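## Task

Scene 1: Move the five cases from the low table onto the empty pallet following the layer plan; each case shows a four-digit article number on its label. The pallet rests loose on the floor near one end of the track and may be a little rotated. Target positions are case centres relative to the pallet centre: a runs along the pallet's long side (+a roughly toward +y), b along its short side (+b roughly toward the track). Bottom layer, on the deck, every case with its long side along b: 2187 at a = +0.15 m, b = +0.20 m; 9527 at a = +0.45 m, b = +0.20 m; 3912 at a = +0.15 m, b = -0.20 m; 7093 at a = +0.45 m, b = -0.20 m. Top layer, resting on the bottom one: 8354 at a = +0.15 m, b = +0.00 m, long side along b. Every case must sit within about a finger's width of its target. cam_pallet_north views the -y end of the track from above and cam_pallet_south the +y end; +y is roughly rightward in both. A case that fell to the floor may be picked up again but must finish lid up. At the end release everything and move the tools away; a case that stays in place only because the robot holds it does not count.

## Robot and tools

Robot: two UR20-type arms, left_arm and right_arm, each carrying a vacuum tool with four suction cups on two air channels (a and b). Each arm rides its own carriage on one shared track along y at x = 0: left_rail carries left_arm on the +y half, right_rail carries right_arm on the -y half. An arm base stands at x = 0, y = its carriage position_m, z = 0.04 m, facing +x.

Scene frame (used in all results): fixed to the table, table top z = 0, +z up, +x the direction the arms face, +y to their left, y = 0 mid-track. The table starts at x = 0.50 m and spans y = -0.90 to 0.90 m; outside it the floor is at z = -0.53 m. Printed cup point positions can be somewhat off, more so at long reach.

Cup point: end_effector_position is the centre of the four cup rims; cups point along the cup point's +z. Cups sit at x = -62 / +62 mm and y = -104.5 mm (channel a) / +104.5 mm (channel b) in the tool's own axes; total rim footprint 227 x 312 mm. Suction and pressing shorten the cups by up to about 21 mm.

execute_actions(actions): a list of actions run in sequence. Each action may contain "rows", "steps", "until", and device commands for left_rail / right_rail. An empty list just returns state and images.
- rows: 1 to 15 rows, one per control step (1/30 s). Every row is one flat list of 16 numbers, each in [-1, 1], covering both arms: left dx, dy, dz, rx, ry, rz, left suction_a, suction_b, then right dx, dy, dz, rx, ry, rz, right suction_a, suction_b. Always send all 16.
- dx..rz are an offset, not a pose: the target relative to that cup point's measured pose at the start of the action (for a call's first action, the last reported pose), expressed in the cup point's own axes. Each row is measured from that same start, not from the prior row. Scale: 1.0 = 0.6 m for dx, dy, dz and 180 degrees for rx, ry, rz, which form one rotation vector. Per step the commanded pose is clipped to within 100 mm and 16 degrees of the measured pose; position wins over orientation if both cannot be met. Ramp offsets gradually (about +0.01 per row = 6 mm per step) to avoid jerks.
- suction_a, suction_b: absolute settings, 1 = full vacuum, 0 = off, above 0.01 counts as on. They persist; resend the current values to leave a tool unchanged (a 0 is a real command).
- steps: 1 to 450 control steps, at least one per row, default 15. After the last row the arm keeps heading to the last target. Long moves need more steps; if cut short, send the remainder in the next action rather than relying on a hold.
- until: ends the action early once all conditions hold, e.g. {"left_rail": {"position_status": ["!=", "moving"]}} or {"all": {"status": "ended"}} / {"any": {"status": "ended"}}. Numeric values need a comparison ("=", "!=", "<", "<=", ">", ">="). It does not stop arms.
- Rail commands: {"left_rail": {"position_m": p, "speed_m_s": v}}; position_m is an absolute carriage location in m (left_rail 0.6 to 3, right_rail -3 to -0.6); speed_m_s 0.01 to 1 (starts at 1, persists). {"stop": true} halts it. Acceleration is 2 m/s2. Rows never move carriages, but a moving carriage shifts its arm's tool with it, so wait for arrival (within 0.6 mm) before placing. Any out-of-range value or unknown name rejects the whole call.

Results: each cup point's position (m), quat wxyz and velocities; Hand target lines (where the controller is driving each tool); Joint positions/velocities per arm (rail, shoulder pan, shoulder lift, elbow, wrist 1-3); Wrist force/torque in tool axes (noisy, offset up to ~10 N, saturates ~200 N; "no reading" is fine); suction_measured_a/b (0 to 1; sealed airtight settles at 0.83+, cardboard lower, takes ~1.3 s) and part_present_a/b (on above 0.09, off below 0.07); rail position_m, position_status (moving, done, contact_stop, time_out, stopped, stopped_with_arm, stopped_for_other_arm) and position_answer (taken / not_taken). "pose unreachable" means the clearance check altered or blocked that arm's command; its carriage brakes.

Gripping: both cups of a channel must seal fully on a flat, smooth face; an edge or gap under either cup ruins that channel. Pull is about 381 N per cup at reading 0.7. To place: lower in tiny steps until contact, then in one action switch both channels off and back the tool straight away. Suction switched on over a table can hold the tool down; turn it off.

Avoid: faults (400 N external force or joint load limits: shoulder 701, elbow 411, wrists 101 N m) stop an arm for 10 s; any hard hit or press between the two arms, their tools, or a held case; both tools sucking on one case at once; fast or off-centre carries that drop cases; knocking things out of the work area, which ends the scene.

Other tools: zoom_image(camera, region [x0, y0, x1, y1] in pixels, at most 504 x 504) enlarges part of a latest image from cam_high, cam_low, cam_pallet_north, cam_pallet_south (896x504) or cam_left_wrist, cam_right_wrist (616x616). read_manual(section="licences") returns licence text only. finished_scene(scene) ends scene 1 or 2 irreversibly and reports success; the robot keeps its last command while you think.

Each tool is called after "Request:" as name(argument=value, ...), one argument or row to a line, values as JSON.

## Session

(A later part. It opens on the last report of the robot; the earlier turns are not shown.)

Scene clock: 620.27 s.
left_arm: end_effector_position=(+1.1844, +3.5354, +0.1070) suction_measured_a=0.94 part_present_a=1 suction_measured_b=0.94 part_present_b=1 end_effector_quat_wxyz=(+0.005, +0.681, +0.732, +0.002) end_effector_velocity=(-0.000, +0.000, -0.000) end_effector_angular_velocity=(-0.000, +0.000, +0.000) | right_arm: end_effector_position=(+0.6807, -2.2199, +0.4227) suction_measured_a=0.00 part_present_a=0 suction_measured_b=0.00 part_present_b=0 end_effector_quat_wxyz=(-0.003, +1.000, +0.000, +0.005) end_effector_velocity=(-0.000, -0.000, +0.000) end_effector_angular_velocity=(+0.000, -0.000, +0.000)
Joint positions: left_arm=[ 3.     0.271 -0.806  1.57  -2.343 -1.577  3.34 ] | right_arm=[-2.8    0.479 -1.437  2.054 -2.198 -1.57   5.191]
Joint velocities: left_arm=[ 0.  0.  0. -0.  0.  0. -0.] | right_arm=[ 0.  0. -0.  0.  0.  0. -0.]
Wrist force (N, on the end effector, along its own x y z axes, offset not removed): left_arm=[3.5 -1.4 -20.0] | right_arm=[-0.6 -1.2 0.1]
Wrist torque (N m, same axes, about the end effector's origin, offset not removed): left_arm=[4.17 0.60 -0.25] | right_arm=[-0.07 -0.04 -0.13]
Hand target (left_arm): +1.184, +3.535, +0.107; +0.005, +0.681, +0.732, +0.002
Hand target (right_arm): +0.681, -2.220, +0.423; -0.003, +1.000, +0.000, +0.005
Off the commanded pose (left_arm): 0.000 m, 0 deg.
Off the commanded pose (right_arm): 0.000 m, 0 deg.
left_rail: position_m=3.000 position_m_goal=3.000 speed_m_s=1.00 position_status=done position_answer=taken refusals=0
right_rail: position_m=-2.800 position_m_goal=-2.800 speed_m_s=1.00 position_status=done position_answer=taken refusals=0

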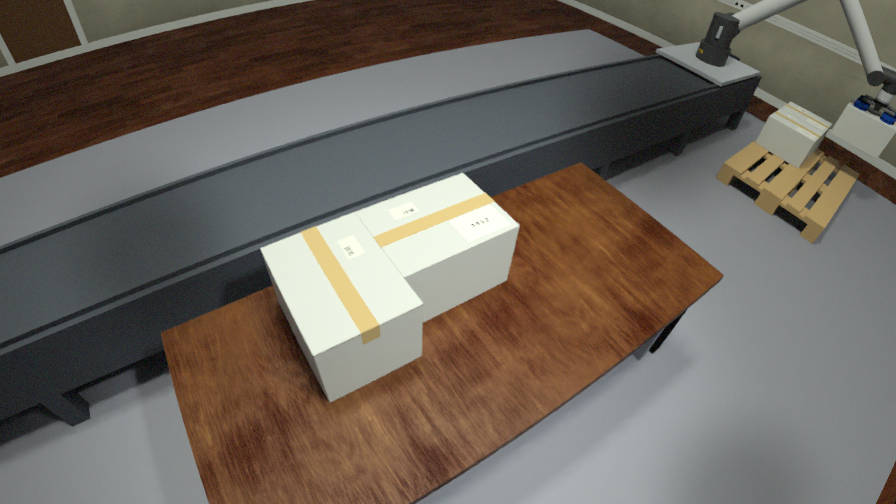

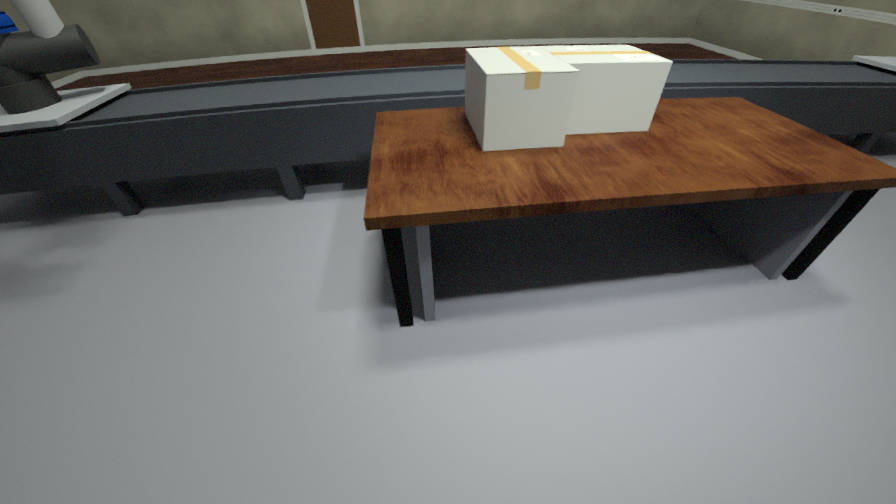

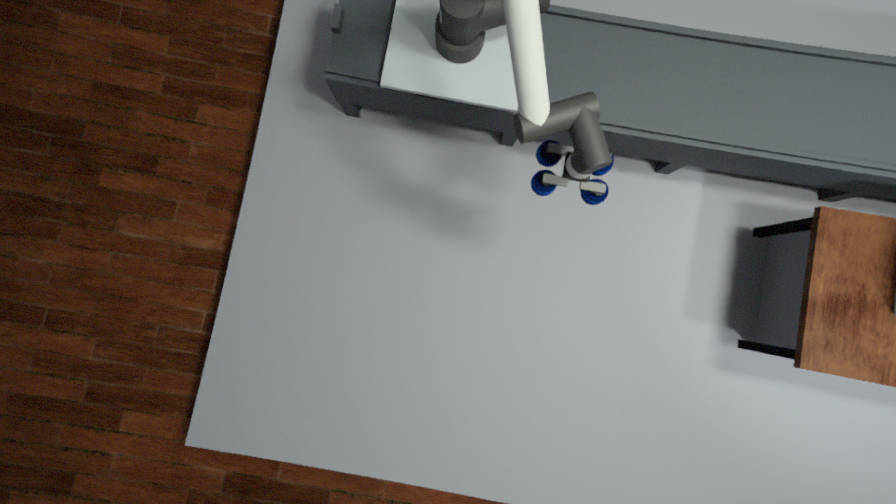

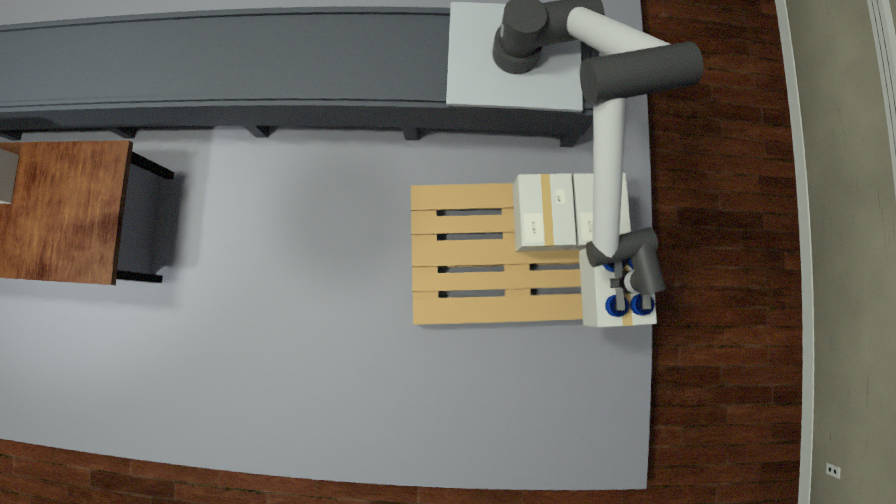

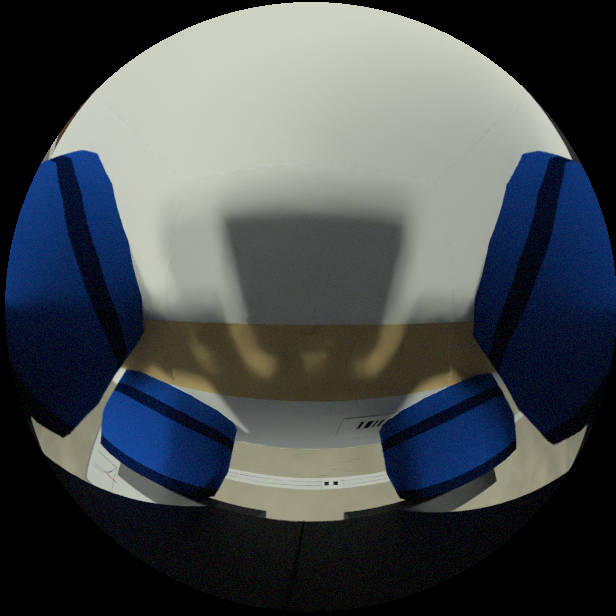

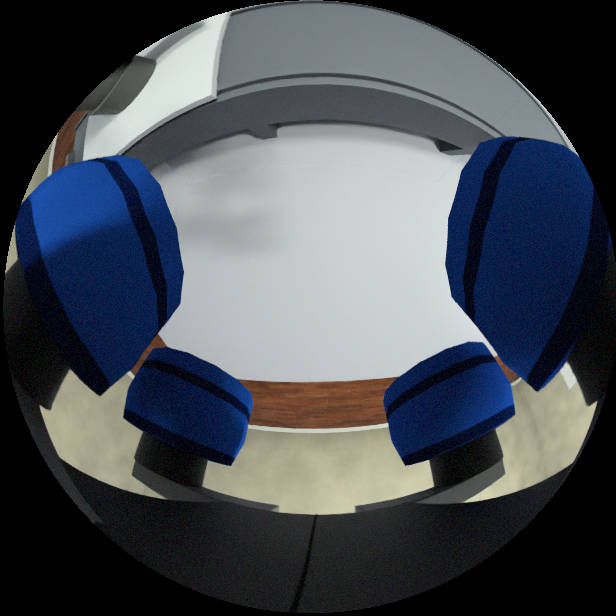

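Request:
execute_actions(
  actions=[
    {"rows":[[0,0,0.01,0,0,0,1,1,0,0,0,0,0,0,0,0],[0,0,0.03,0,0,0,1,1,0,0,0,0,0,0,0,0],[0,0,0.055,0,0,0,1,1,0,0,0,0,0,0,0,0],[0,0,0.085,0,0,0,1,1,0,0,0,0,0,0,0,0],[0,0,0.12,0,0,0,1,1,0,0,0,0,0,0,0,0],[0,0,0.155,0,0,0,1,1,0,0,0,0,0,0,0,0],[0,0,0.19,0,0,0,1,1,0,0,0,0,0,0,0,0],[0,0,0.225,0,0,0,1,1,0,0,0,0,0,0,0,0],[0,0,0.26,0,0,0,1,1,0,0,0,0,0,0,0,0],[0,0,0.295,0,0,0,1,1,0,0,0,0,0,0,0,0],[0,0,0.325,0,0,0,1,1,0,0,0,0,0,0,0,0],[0,0,0.355,0,0,0,1,1,0,0,0,0,0,0,0,0],[0,0,0.38,0,0,0,1,1,0,0,0,0,0,0,0,0],[0,0,0.40,0,0,0,1,1,0,0,0,0,0,0,0,0],[0,0,0.412,0,0,0,1,1,0,0,0,0,0,0,0,0]],"steps":20},
  ],
)

Scene clock: 624.13 s.
left_arm: end_effector_position=(+1.1802, +3.5324, -0.1133) suction_measured_a=0.94 part_present_a=1 suction_measured_b=0.94 part_present_b=1 end_effector_quat_wxyz=(+0.004, +0.681, +0.732, +0.000) end_effector_velocity=(+0.028, +0.008, -0.223) end_effector_angular_velocity=(+0.004, -0.015, +0.000) | right_arm: end_effector_position=(+0.6807, -2.2199, +0.4227) suction_measured_a=0.00 part_present_a=0 suction_measured_b=0.00 part_present_b=0 end_effector_quat_wxyz=(-0.003, +1.000, +0.000, +0.005) end_effector_velocity=(+0.000, -0.000, -0.000) end_effector_angular_velocity=(-0.000, +0.000, +0.000)
Joint positions: left_arm=[ 3.     0.269 -0.615  1.581 -2.541 -1.577  3.339] | right_arm=[-2.8    0.479 -1.437  2.054 -2.198 -1.57   5.191]
Joint velocities: left_arm=[ 0.    -0.     0.232 -0.081 -0.166 -0.    -0.   ] | right_arm=[ 0. -0.  0. -0.  0. -0. -0.]
Wrist force (N, on the end effector, along its own x y z axes, offset not removed): left_arm=[4.2 -7.8 8.5] | right_arm=[-2.5 -2.7 -0.6]
Wrist torque (N m, same axes, about the end effector's origin, offset not removed): left_arm=[5.37 0.71 0.09] | right_arm=[-0.25 0.22 -0.11]
Hand target (left_arm): +1.185, +3.534, -0.140; +0.005, +0.681, +0.732, +0.002
Hand target (right_arm): +0.681, -2.220, +0.423; -0.003, +1.000, +0.000, +0.005
Off the commanded pose (left_arm): 0.028 m, 0 deg.
Off the commanded pose (right_arm): 0.000 m, 0 deg.
left_rail: position_m=3.000 position_m_goal=3.000 speed_m_s=1.00 position_status=done position_answer=taken refusals=0
right_rail: position_m=-2.800 position_m_goal=-2.800 speed_m_s=1.00 position_status=done position_answer=taken refusals=0

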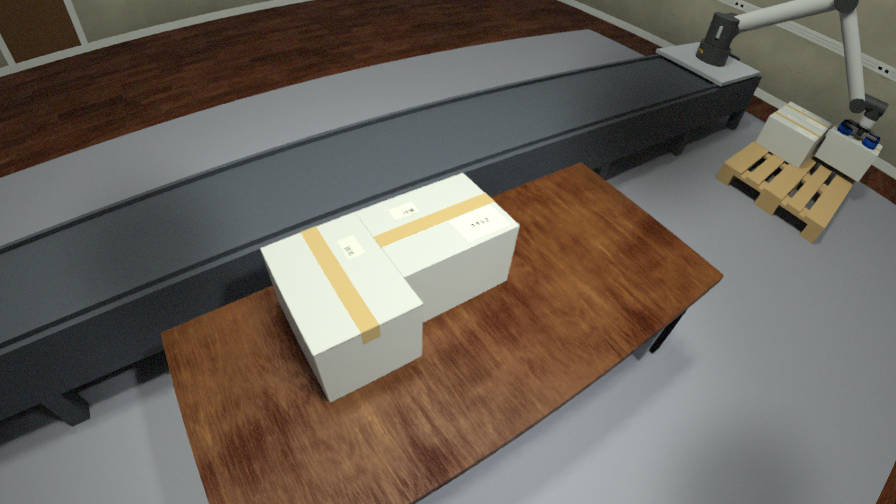

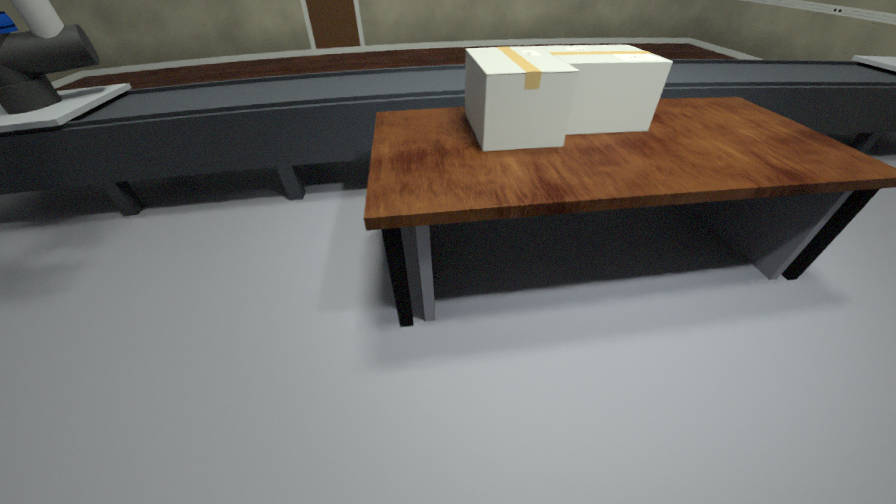

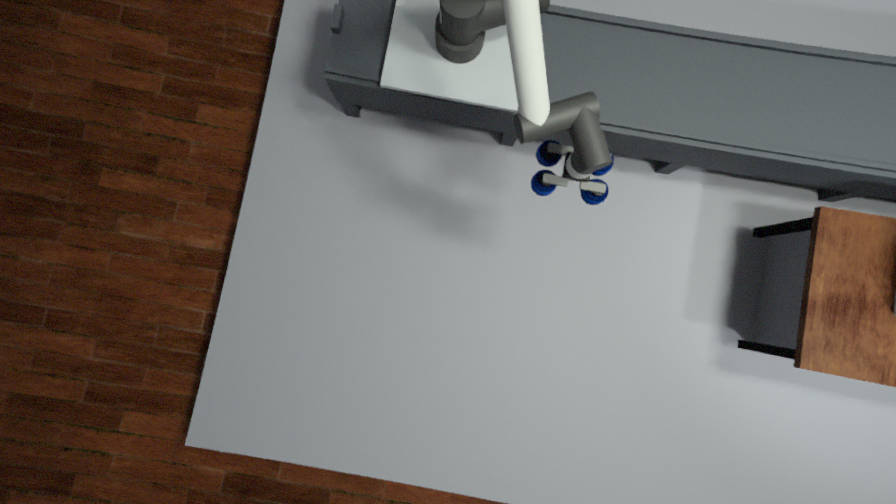

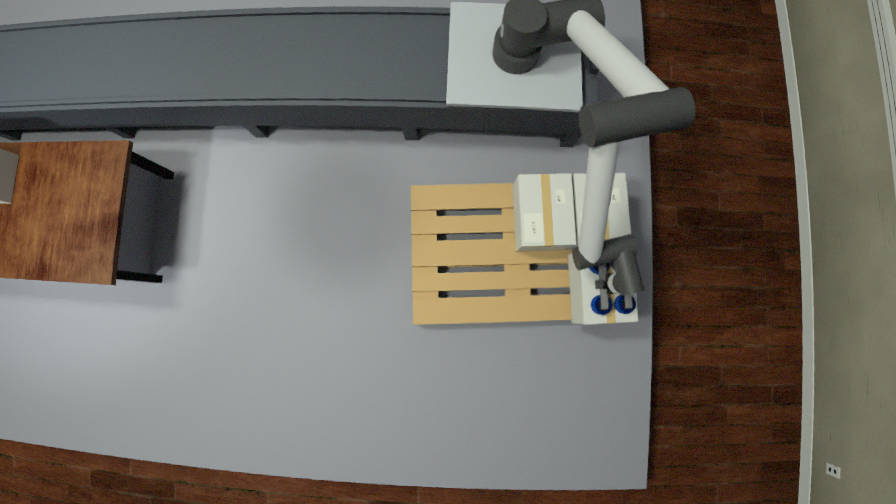

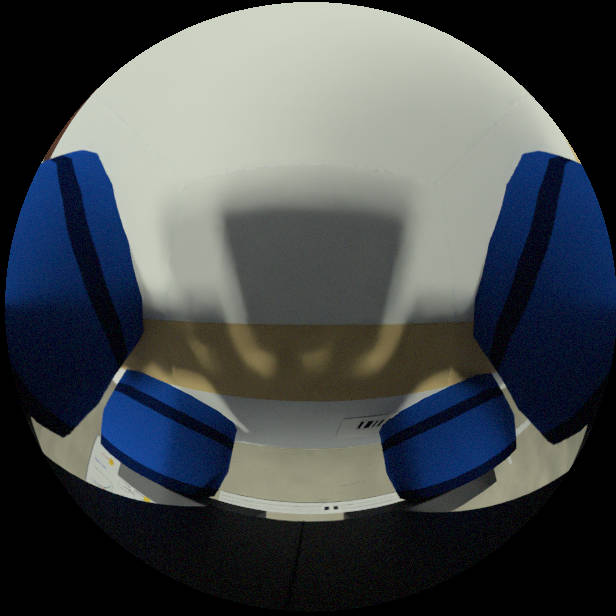

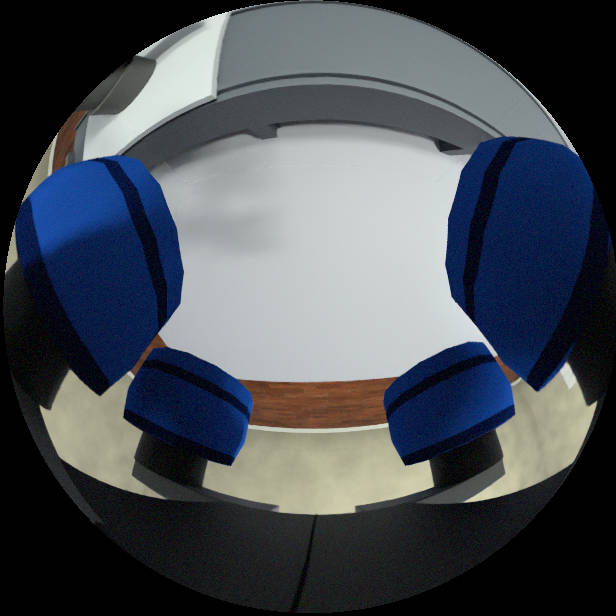

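Request:
execute_actions(
  actions=[],
)

Request:
zoom_image(
  camera="cam_pallet_south",
  region=[550, 225, 670, 335],
)

Request:
zoom_image(
  camera="cam_high",
  region=[760, 90, 896, 210],
)

Scene clock: 626.53 s.
left_arm: end_effector_position=(+1.1852, +3.5341, -0.1397) suction_measured_a=0.94 part_present_a=1 suction_measured_b=0.94 part_present_b=1 end_effector_quat_wxyz=(+0.005, +0.681, +0.732, +0.002) end_effector_velocity=(-0.000, +0.000, -0.000) end_effector_angular_velocity=(-0.000, +0.000, +0.000) | right_arm: end_effector_position=(+0.6807, -2.2199, +0.4227) suction_measured_a=0.00 part_present_a=0 suction_measured_b=0.00 part_present_b=0 end_effector_quat_wxyz=(-0.003, +1.000, +0.000, +0.005) end_effector_velocity=(-0.000, -0.000, +0.000) end_effector_angular_velocity=(+0.000, -0.000, +0.000)
Joint positions: left_arm=[ 3.     0.269 -0.586  1.568 -2.56  -1.577  3.339] | right_arm=[-2.8    0.479 -1.437  2.054 -2.198 -1.57   5.191]
Joint velocities: left_arm=[ 0.  0.  0. -0.  0.  0.  0.] | right_arm=[ 0.  0. -0.  0. -0. -0. -0.]
Wrist force (N, on the end effector, along its own x y z axes, offset not removed): left_arm=[2.1 -0.5 -16.1] | right_arm=[-8.2 -4.5 -2.0]
Wrist torque (N m, same axes, about the end effector's origin, offset not removed): left_arm=[4.25 0.71 -0.04] | right_arm=[-0.32 1.03 -0.07]
Hand target (left_arm): +1.185, +3.534, -0.140; +0.005, +0.681, +0.732, +0.002
Hand target (right_arm): +0.681, -2.220, +0.423; -0.003, +1.000, +0.000, +0.005
Off the commanded pose (left_arm): 0.002 m, 0 deg.
Off the commanded pose (right_arm): 0.000 m, 0 deg.
left_rail: position_m=3.000 position_m_goal=3.000 speed_m_s=1.00 position_status=done position_answer=taken refusals=0
right_rail: position_m=-2.800 position_m_goal=-2.800 speed_m_s=1.00 position_status=done position_answer=taken refusals=0

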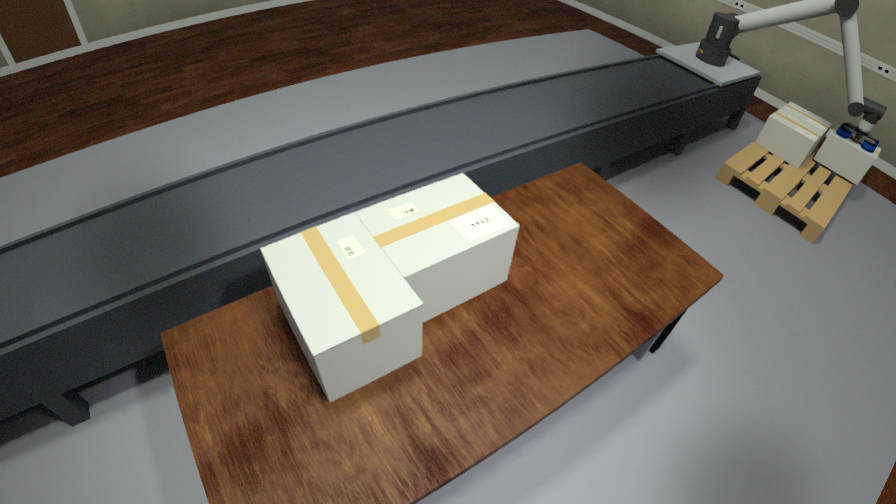

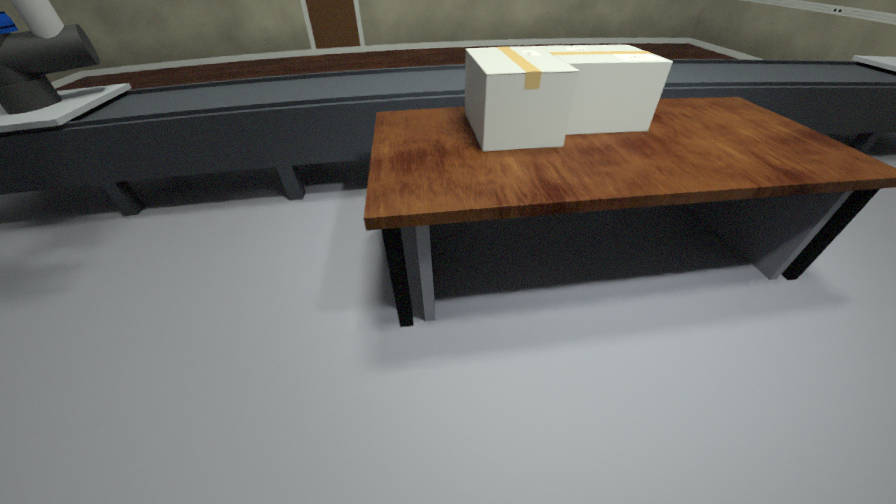

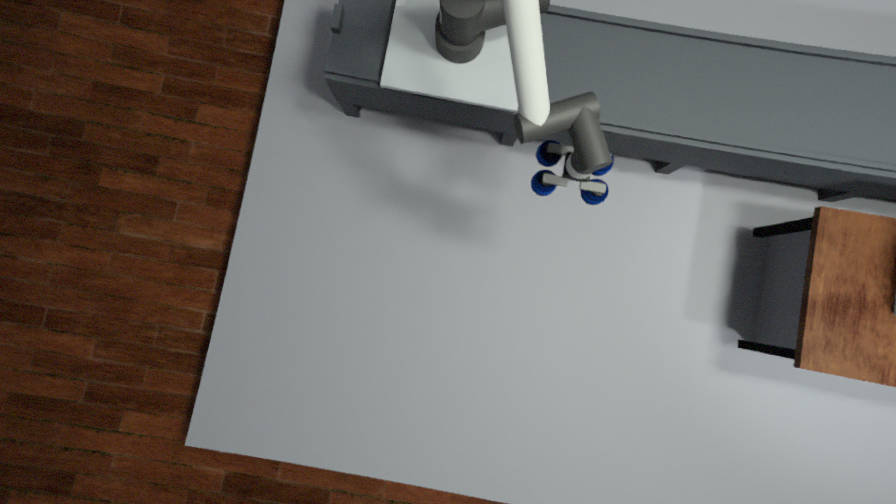

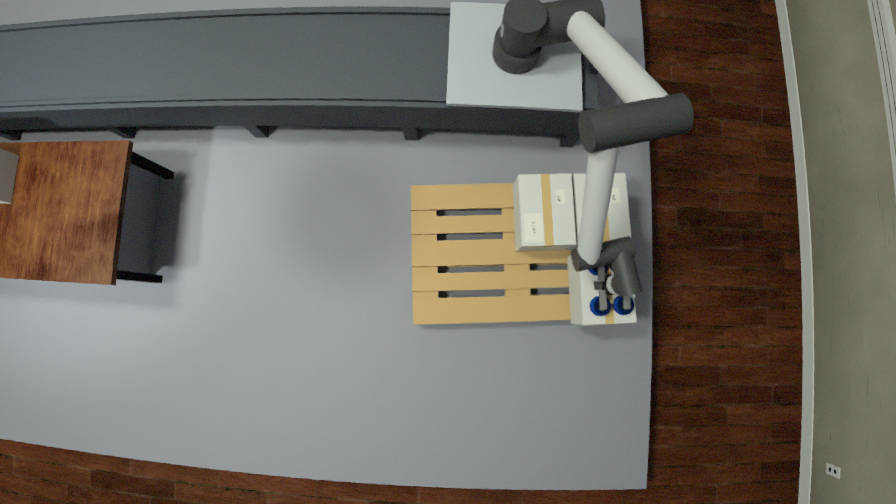

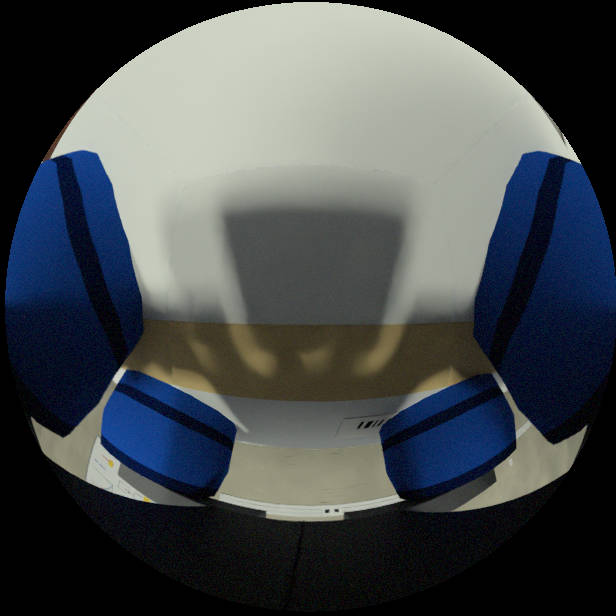

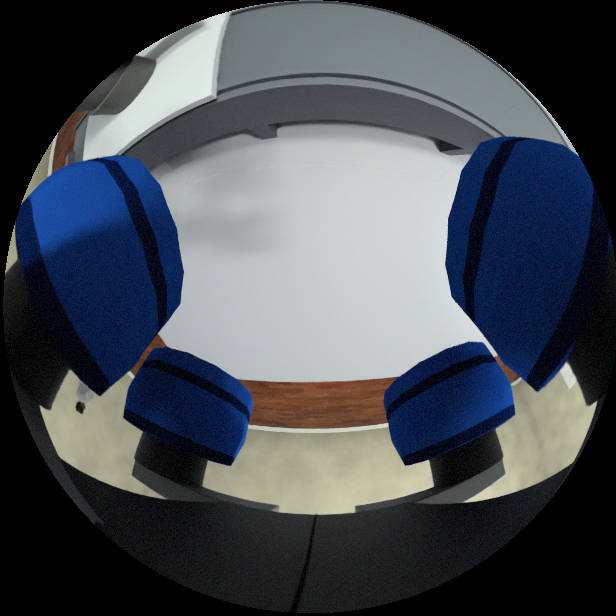

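Region (550, 225, 670, 335) of cam_pallet_south's 896x504 image, scaled by 4.200, with more detail than that image has; it fills the top 462 rows of this view, and the rest is white.

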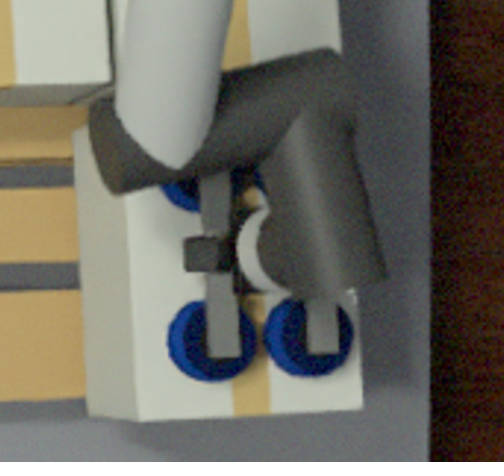

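Region (760, 90, 896, 210) of cam_high's 896x504 image, scaled by 3.706, with more detail than that image has; it fills the top 445 rows of this view, and the rest is white.

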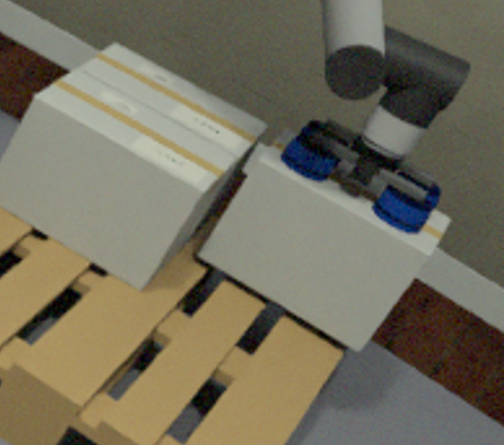

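Request:
zoom_image(
  camera="cam_pallet_south",
  region=[545, 300, 605, 335],
)

Request:
zoom_image(
  camera="cam_pallet_south",
  region=[545, 238, 605, 273],
)

Request:
zoom_image(
  camera="cam_pallet_south",
  region=[590, 290, 650, 335],
)

Region (545, 300, 605, 335) of cam_pallet_south's 896x504 image, scaled by 8.400, with more detail than that image has; it fills the top 294 rows of this view, and the rest is white.

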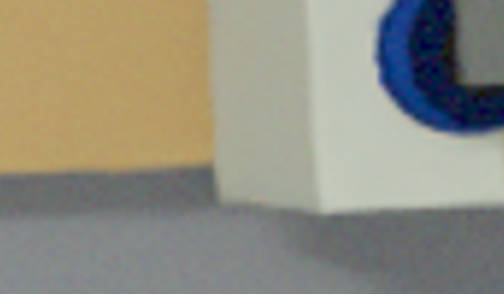

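Region (545, 238, 605, 273) of cam_pallet_south's 896x504 image, scaled by 8.400, with more detail than that image has; it fills the top 294 rows of this view, and the rest is white.

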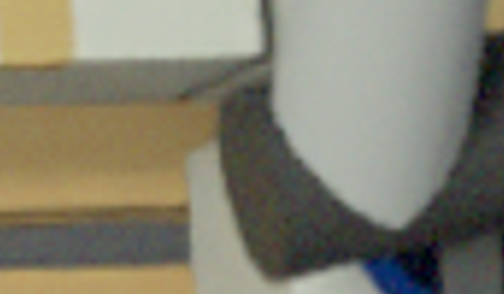

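Region (590, 290, 650, 335) of cam_pallet_south's 896x504 image, scaled by 8.400, with more detail than that image has; it fills the top 378 rows of this view, and the rest is white.

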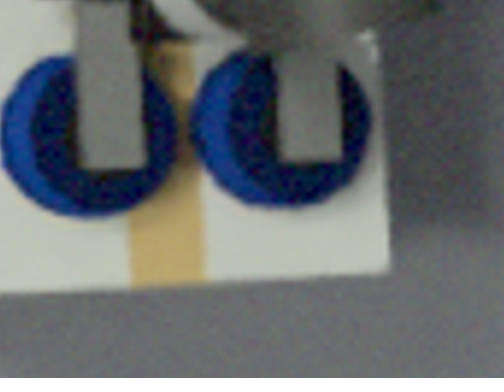

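Request:
execute_actions(
  actions=[
    {"rows":[[0.003,-0.008,0,0,0,0,1,1,0,0,0,0,0,0,0,0],[0.007,-0.018,0.002,0,0,0,1,1,0,0,0,0,0,0,0,0],[0.011,-0.029,0.005,0,0,0,1,1,0,0,0,0,0,0,0,0],[0.015,-0.039,0.008,0,0,0,1,1,0,0,0,0,0,0,0,0],[0.017,-0.046,0.011,0,0,0,1,1,0,0,0,0,0,0,0,0],[0.017,-0.046,0.014,0,0,0,1,1,0,0,0,0,0,0,0,0]],"steps":10},
  ],
)

Scene clock: 649.90 s.
left_arm: end_effector_position=(+1.1627, +3.5408, -0.1462) suction_measured_a=0.94 part_present_a=1 suction_measured_b=0.94 part_present_b=1 end_effector_quat_wxyz=(+0.004, +0.681, +0.732, +0.001) end_effector_velocity=(-0.048, +0.013, -0.020) end_effector_angular_velocity=(+0.001, -0.002, +0.000) | right_arm: end_effector_position=(+0.6807, -2.2199, +0.4227) suction_measured_a=0.00 part_present_a=0 suction_measured_b=0.00 part_present_b=0 end_effector_quat_wxyz=(-0.003, +1.000, +0.000, +0.005) end_effector_velocity=(+0.000, -0.000, -0.000) end_effector_angular_velocity=(-0.000, +0.000, -0.000)
Joint positions: left_arm=[ 3.     0.279 -0.591  1.598 -2.584 -1.577  3.349] | right_arm=[-2.8    0.479 -1.437  2.054 -2.198 -1.57   5.191]
Joint velocities: left_arm=[ 0.     0.021 -0.005  0.064 -0.061  0.     0.021] | right_arm=[ 0. -0.  0. -0. -0.  0.  0.]
Wrist force (N, on the end effector, along its own x y z axes, offset not removed): left_arm=[3.8 -1.7 -15.9] | right_arm=[-2.4 -2.0 1.9]
Wrist torque (N m, same axes, about the end effector's origin, offset not removed): left_arm=[5.27 1.09 0.08] | right_arm=[-0.19 0.21 -0.07]
Hand target (left_arm): +1.157, +3.542, -0.148; +0.004, +0.681, +0.732, +0.002
Hand target (right_arm): +0.681, -2.220, +0.423; -0.003, +1.000, +0.000, +0.005
Off the commanded pose (left_arm): 0.006 m, 0 deg.
Off the commanded pose (right_arm): 0.000 m, 0 deg.
left_rail: position_m=3.000 position_m_goal=3.000 speed_m_s=1.00 position_status=done position_answer=taken refusals=0
right_rail: position_m=-2.800 position_m_goal=-2.800 speed_m_s=1.00 position_status=done position_answer=taken refusals=0

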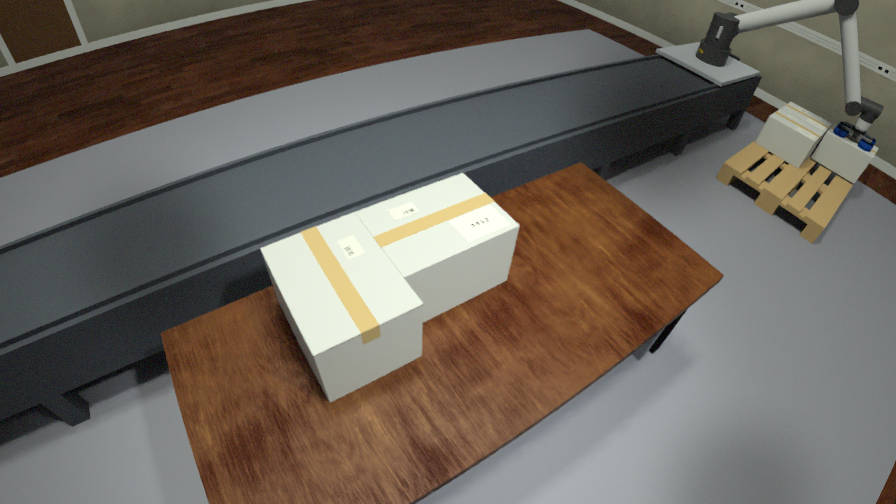

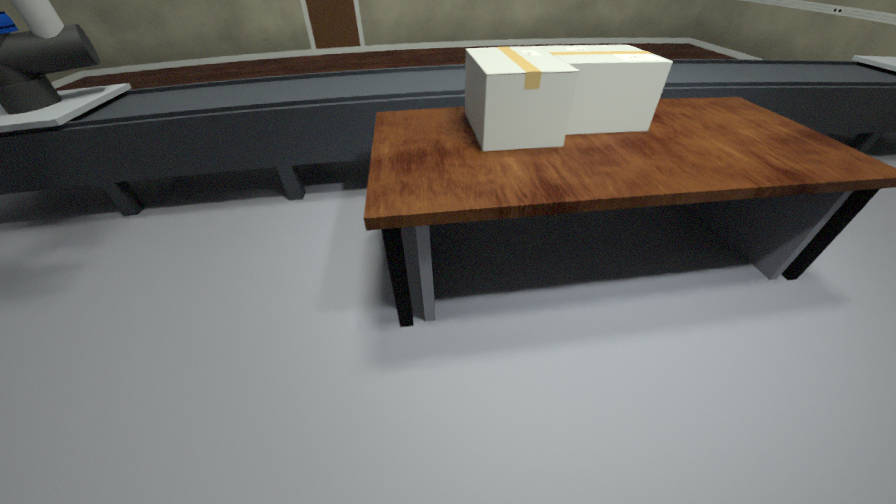

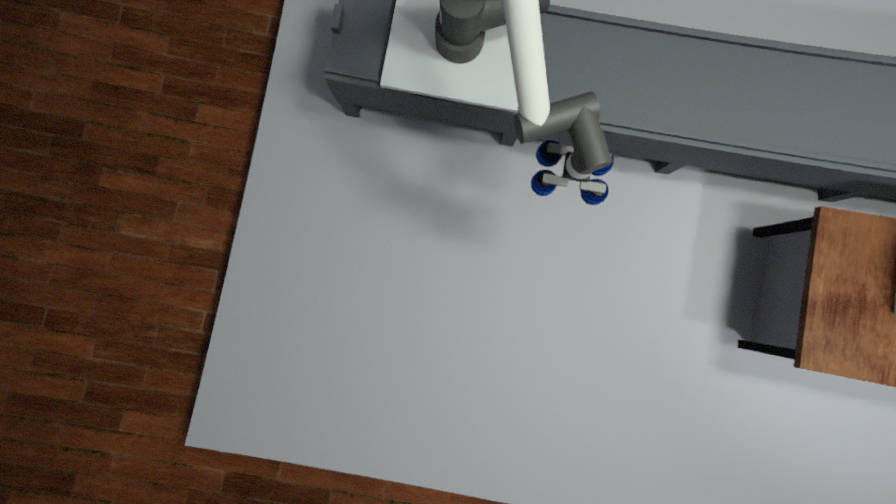

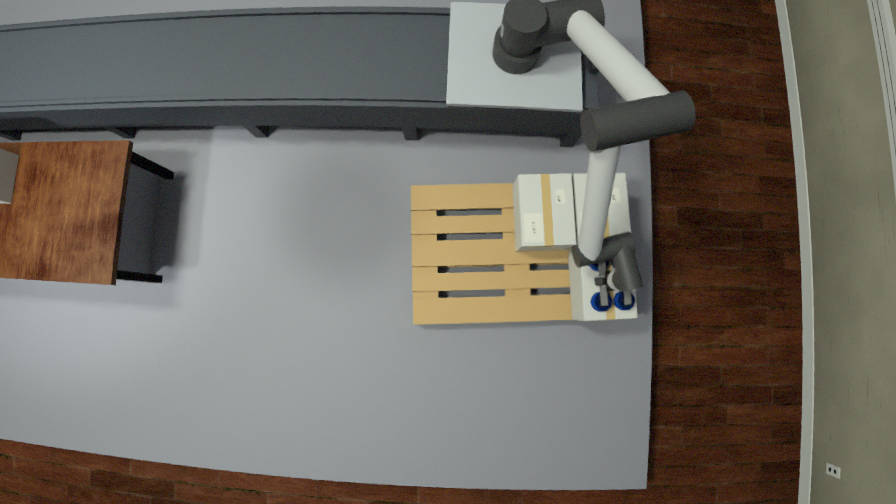

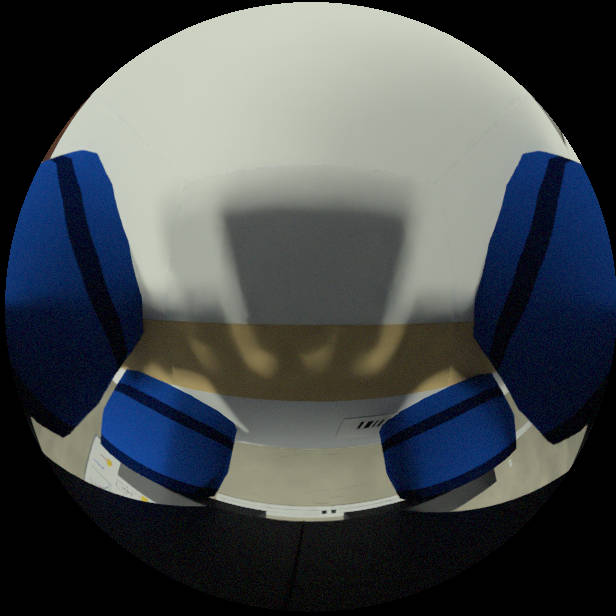

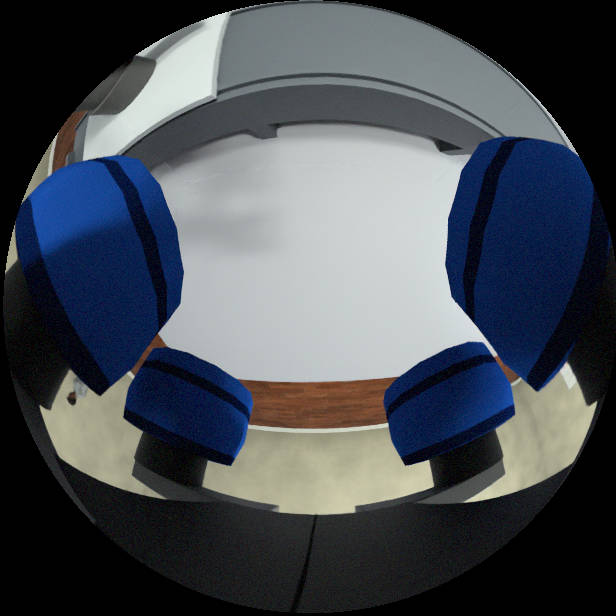

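Request:
execute_actions(
  actions=[],
)

Request:
zoom_image(
  camera="cam_pallet_south",
  region=[545, 300, 605, 335],
)

Request:
zoom_image(
  camera="cam_pallet_south",
  region=[545, 238, 605, 273],
)

Request:
zoom_image(
  camera="cam_high",
  region=[780, 110, 896, 210],
)

Scene clock: 651.80 s.
left_arm: end_effector_position=(+1.1571, +3.5423, -0.1484) suction_measured_a=0.94 part_present_a=1 suction_measured_b=0.94 part_present_b=1 end_effector_quat_wxyz=(+0.004, +0.681, +0.732, +0.002) end_effector_velocity=(+0.000, -0.000, +0.000) end_effector_angular_velocity=(+0.000, -0.000, +0.000) | right_arm: end_effector_position=(+0.6807, -2.2199, +0.4227) suction_measured_a=0.00 part_present_a=0 suction_measured_b=0.00 part_present_b=0 end_effector_quat_wxyz=(-0.003, +1.000, +0.000, +0.005) end_effector_velocity=(+0.000, +0.000, -0.000) end_effector_angular_velocity=(-0.000, +0.000, -0.000)
Joint positions: left_arm=[ 3.     0.282 -0.592  1.605 -2.592 -1.577  3.352] | right_arm=[-2.8    0.479 -1.437  2.054 -2.198 -1.57   5.191]
Joint velocities: left_arm=[ 0. -0. -0.  0. -0.  0. -0.] | right_arm=[ 0. -0.  0. -0.  0. -0.  0.]
Wrist force (N, on the end effector, along its own x y z axes, offset not removed): left_arm=[1.2 0.0 -17.3] | right_arm=[-2.5 -5.1 -1.0]
Wrist torque (N m, same axes, about the end effector's origin, offset not removed): left_arm=[4.33 0.91 -0.11] | right_arm=[-0.53 0.18 -0.06]
Hand target (left_arm): +1.157, +3.542, -0.148; +0.004, +0.681, +0.732, +0.002
Hand target (right_arm): +0.681, -2.220, +0.423; -0.003, +1.000, +0.000, +0.005
Off the commanded pose (left_arm): 0.000 m, 0 deg.
Off the commanded pose (right_arm): 0.000 m, 0 deg.
left_rail: position_m=3.000 position_m_goal=3.000 speed_m_s=1.00 position_status=done position_answer=taken refusals=0
right_rail: position_m=-2.800 position_m_goal=-2.800 speed_m_s=1.00 position_status=done position_answer=taken refusals=0

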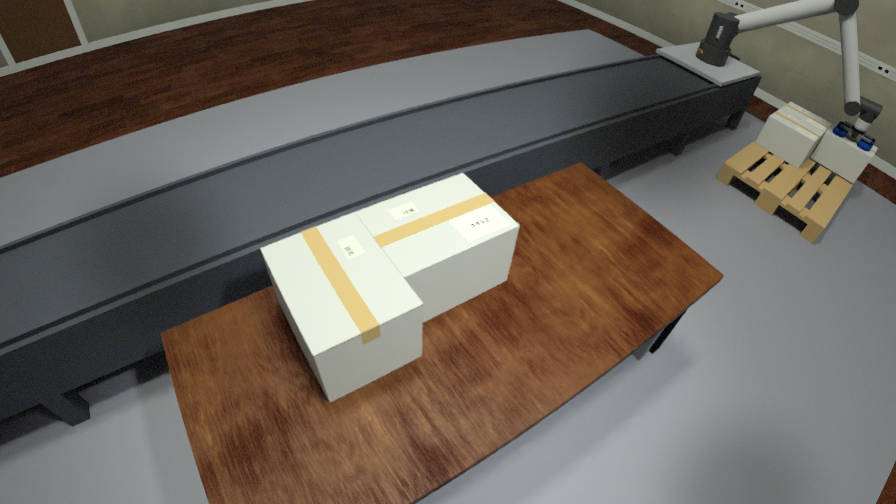

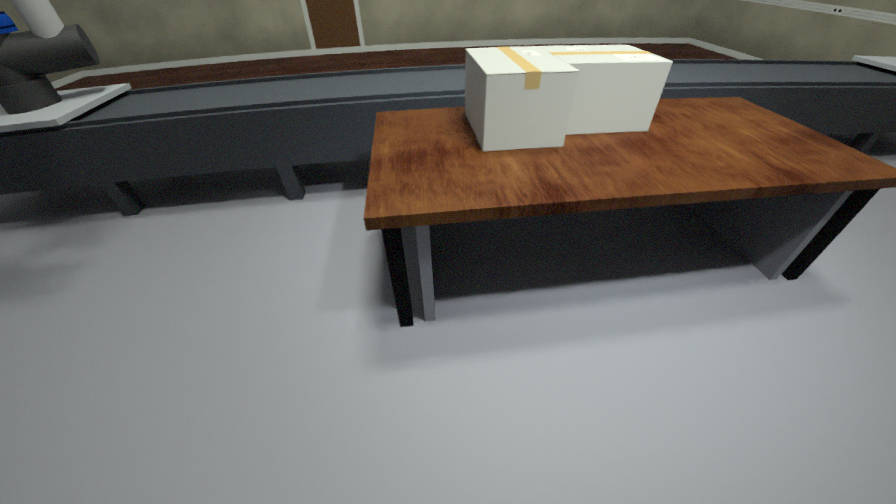

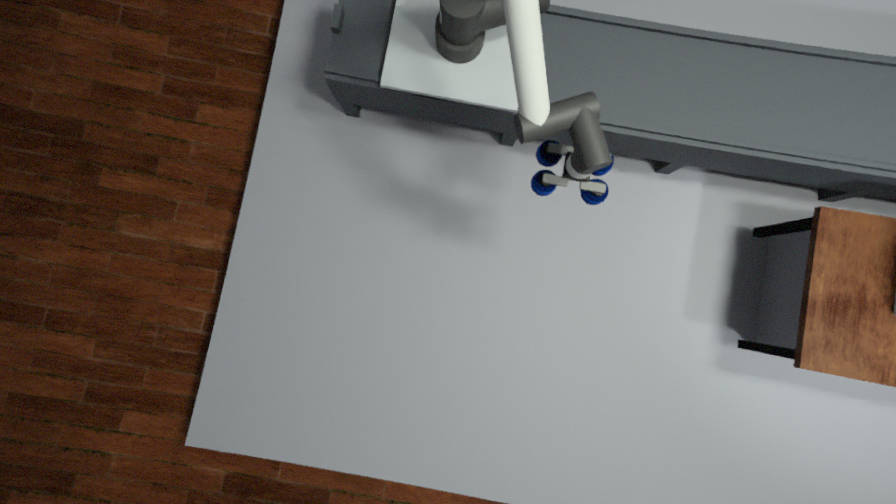

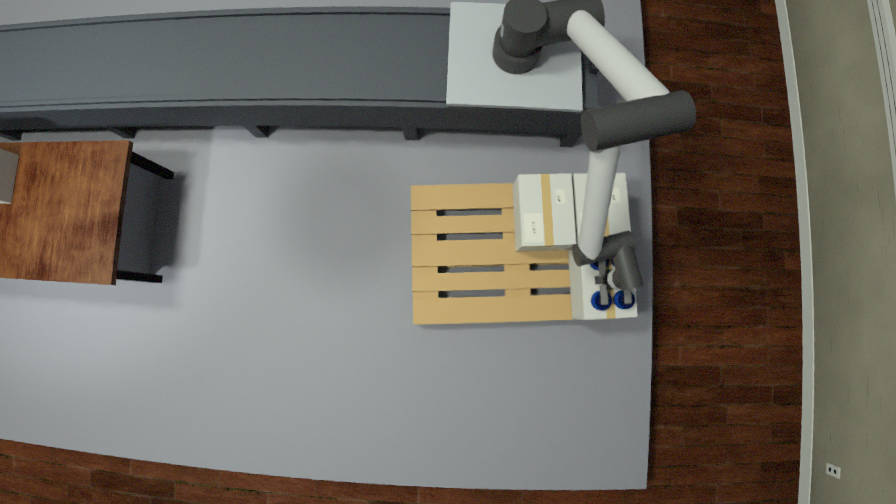

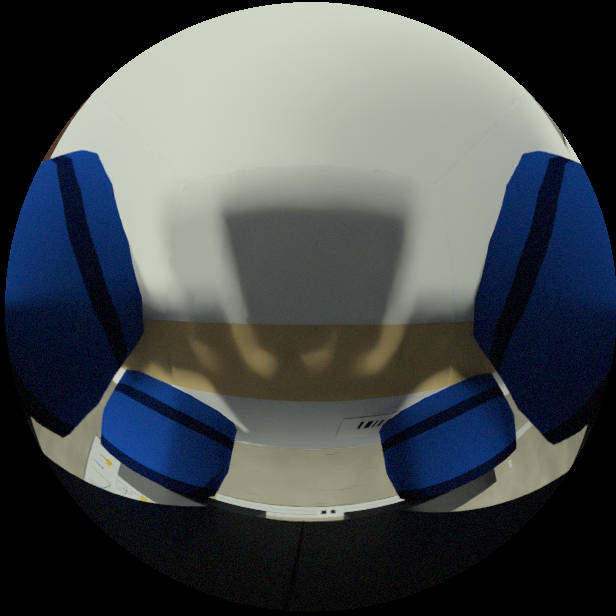

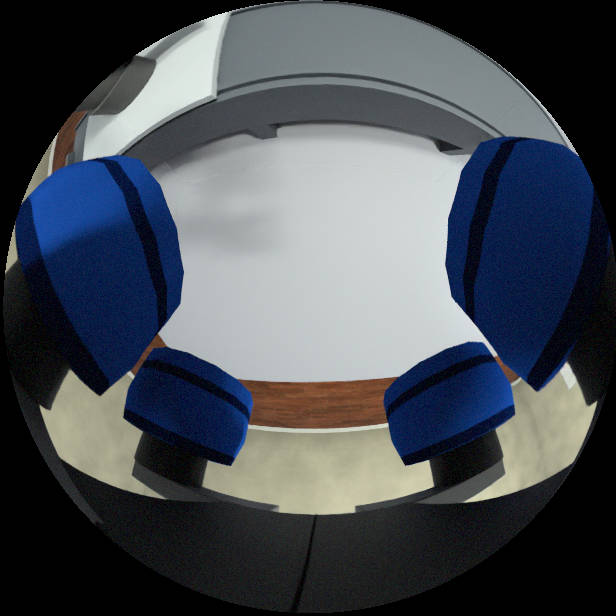

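Region (545, 300, 605, 335) of cam_pallet_south's 896x504 image, scaled by 8.400, with more detail than that image has; it fills the top 294 rows of this view, and the rest is white.

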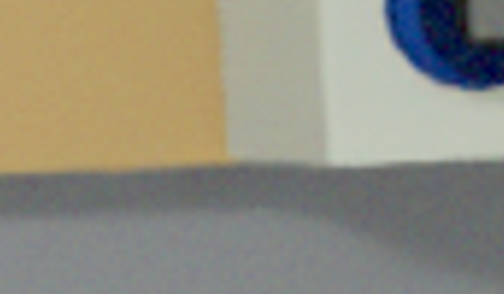

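Region (545, 238, 605, 273) of cam_pallet_south's 896x504 image, scaled by 8.400, with more detail than that image has; it fills the top 294 rows of this view, and the rest is white.

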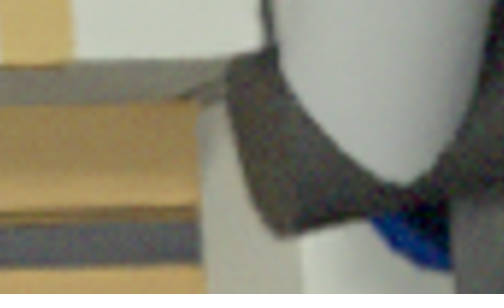

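Region (780, 110, 896, 210) of cam_high's 896x504 image, scaled by 4.345, with more detail than that image has; it fills the top 434 rows of this view, and the rest is white.

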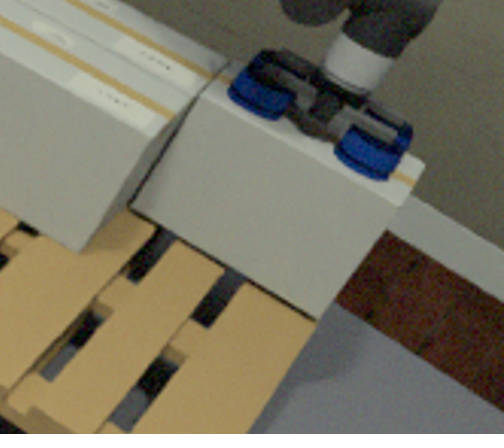

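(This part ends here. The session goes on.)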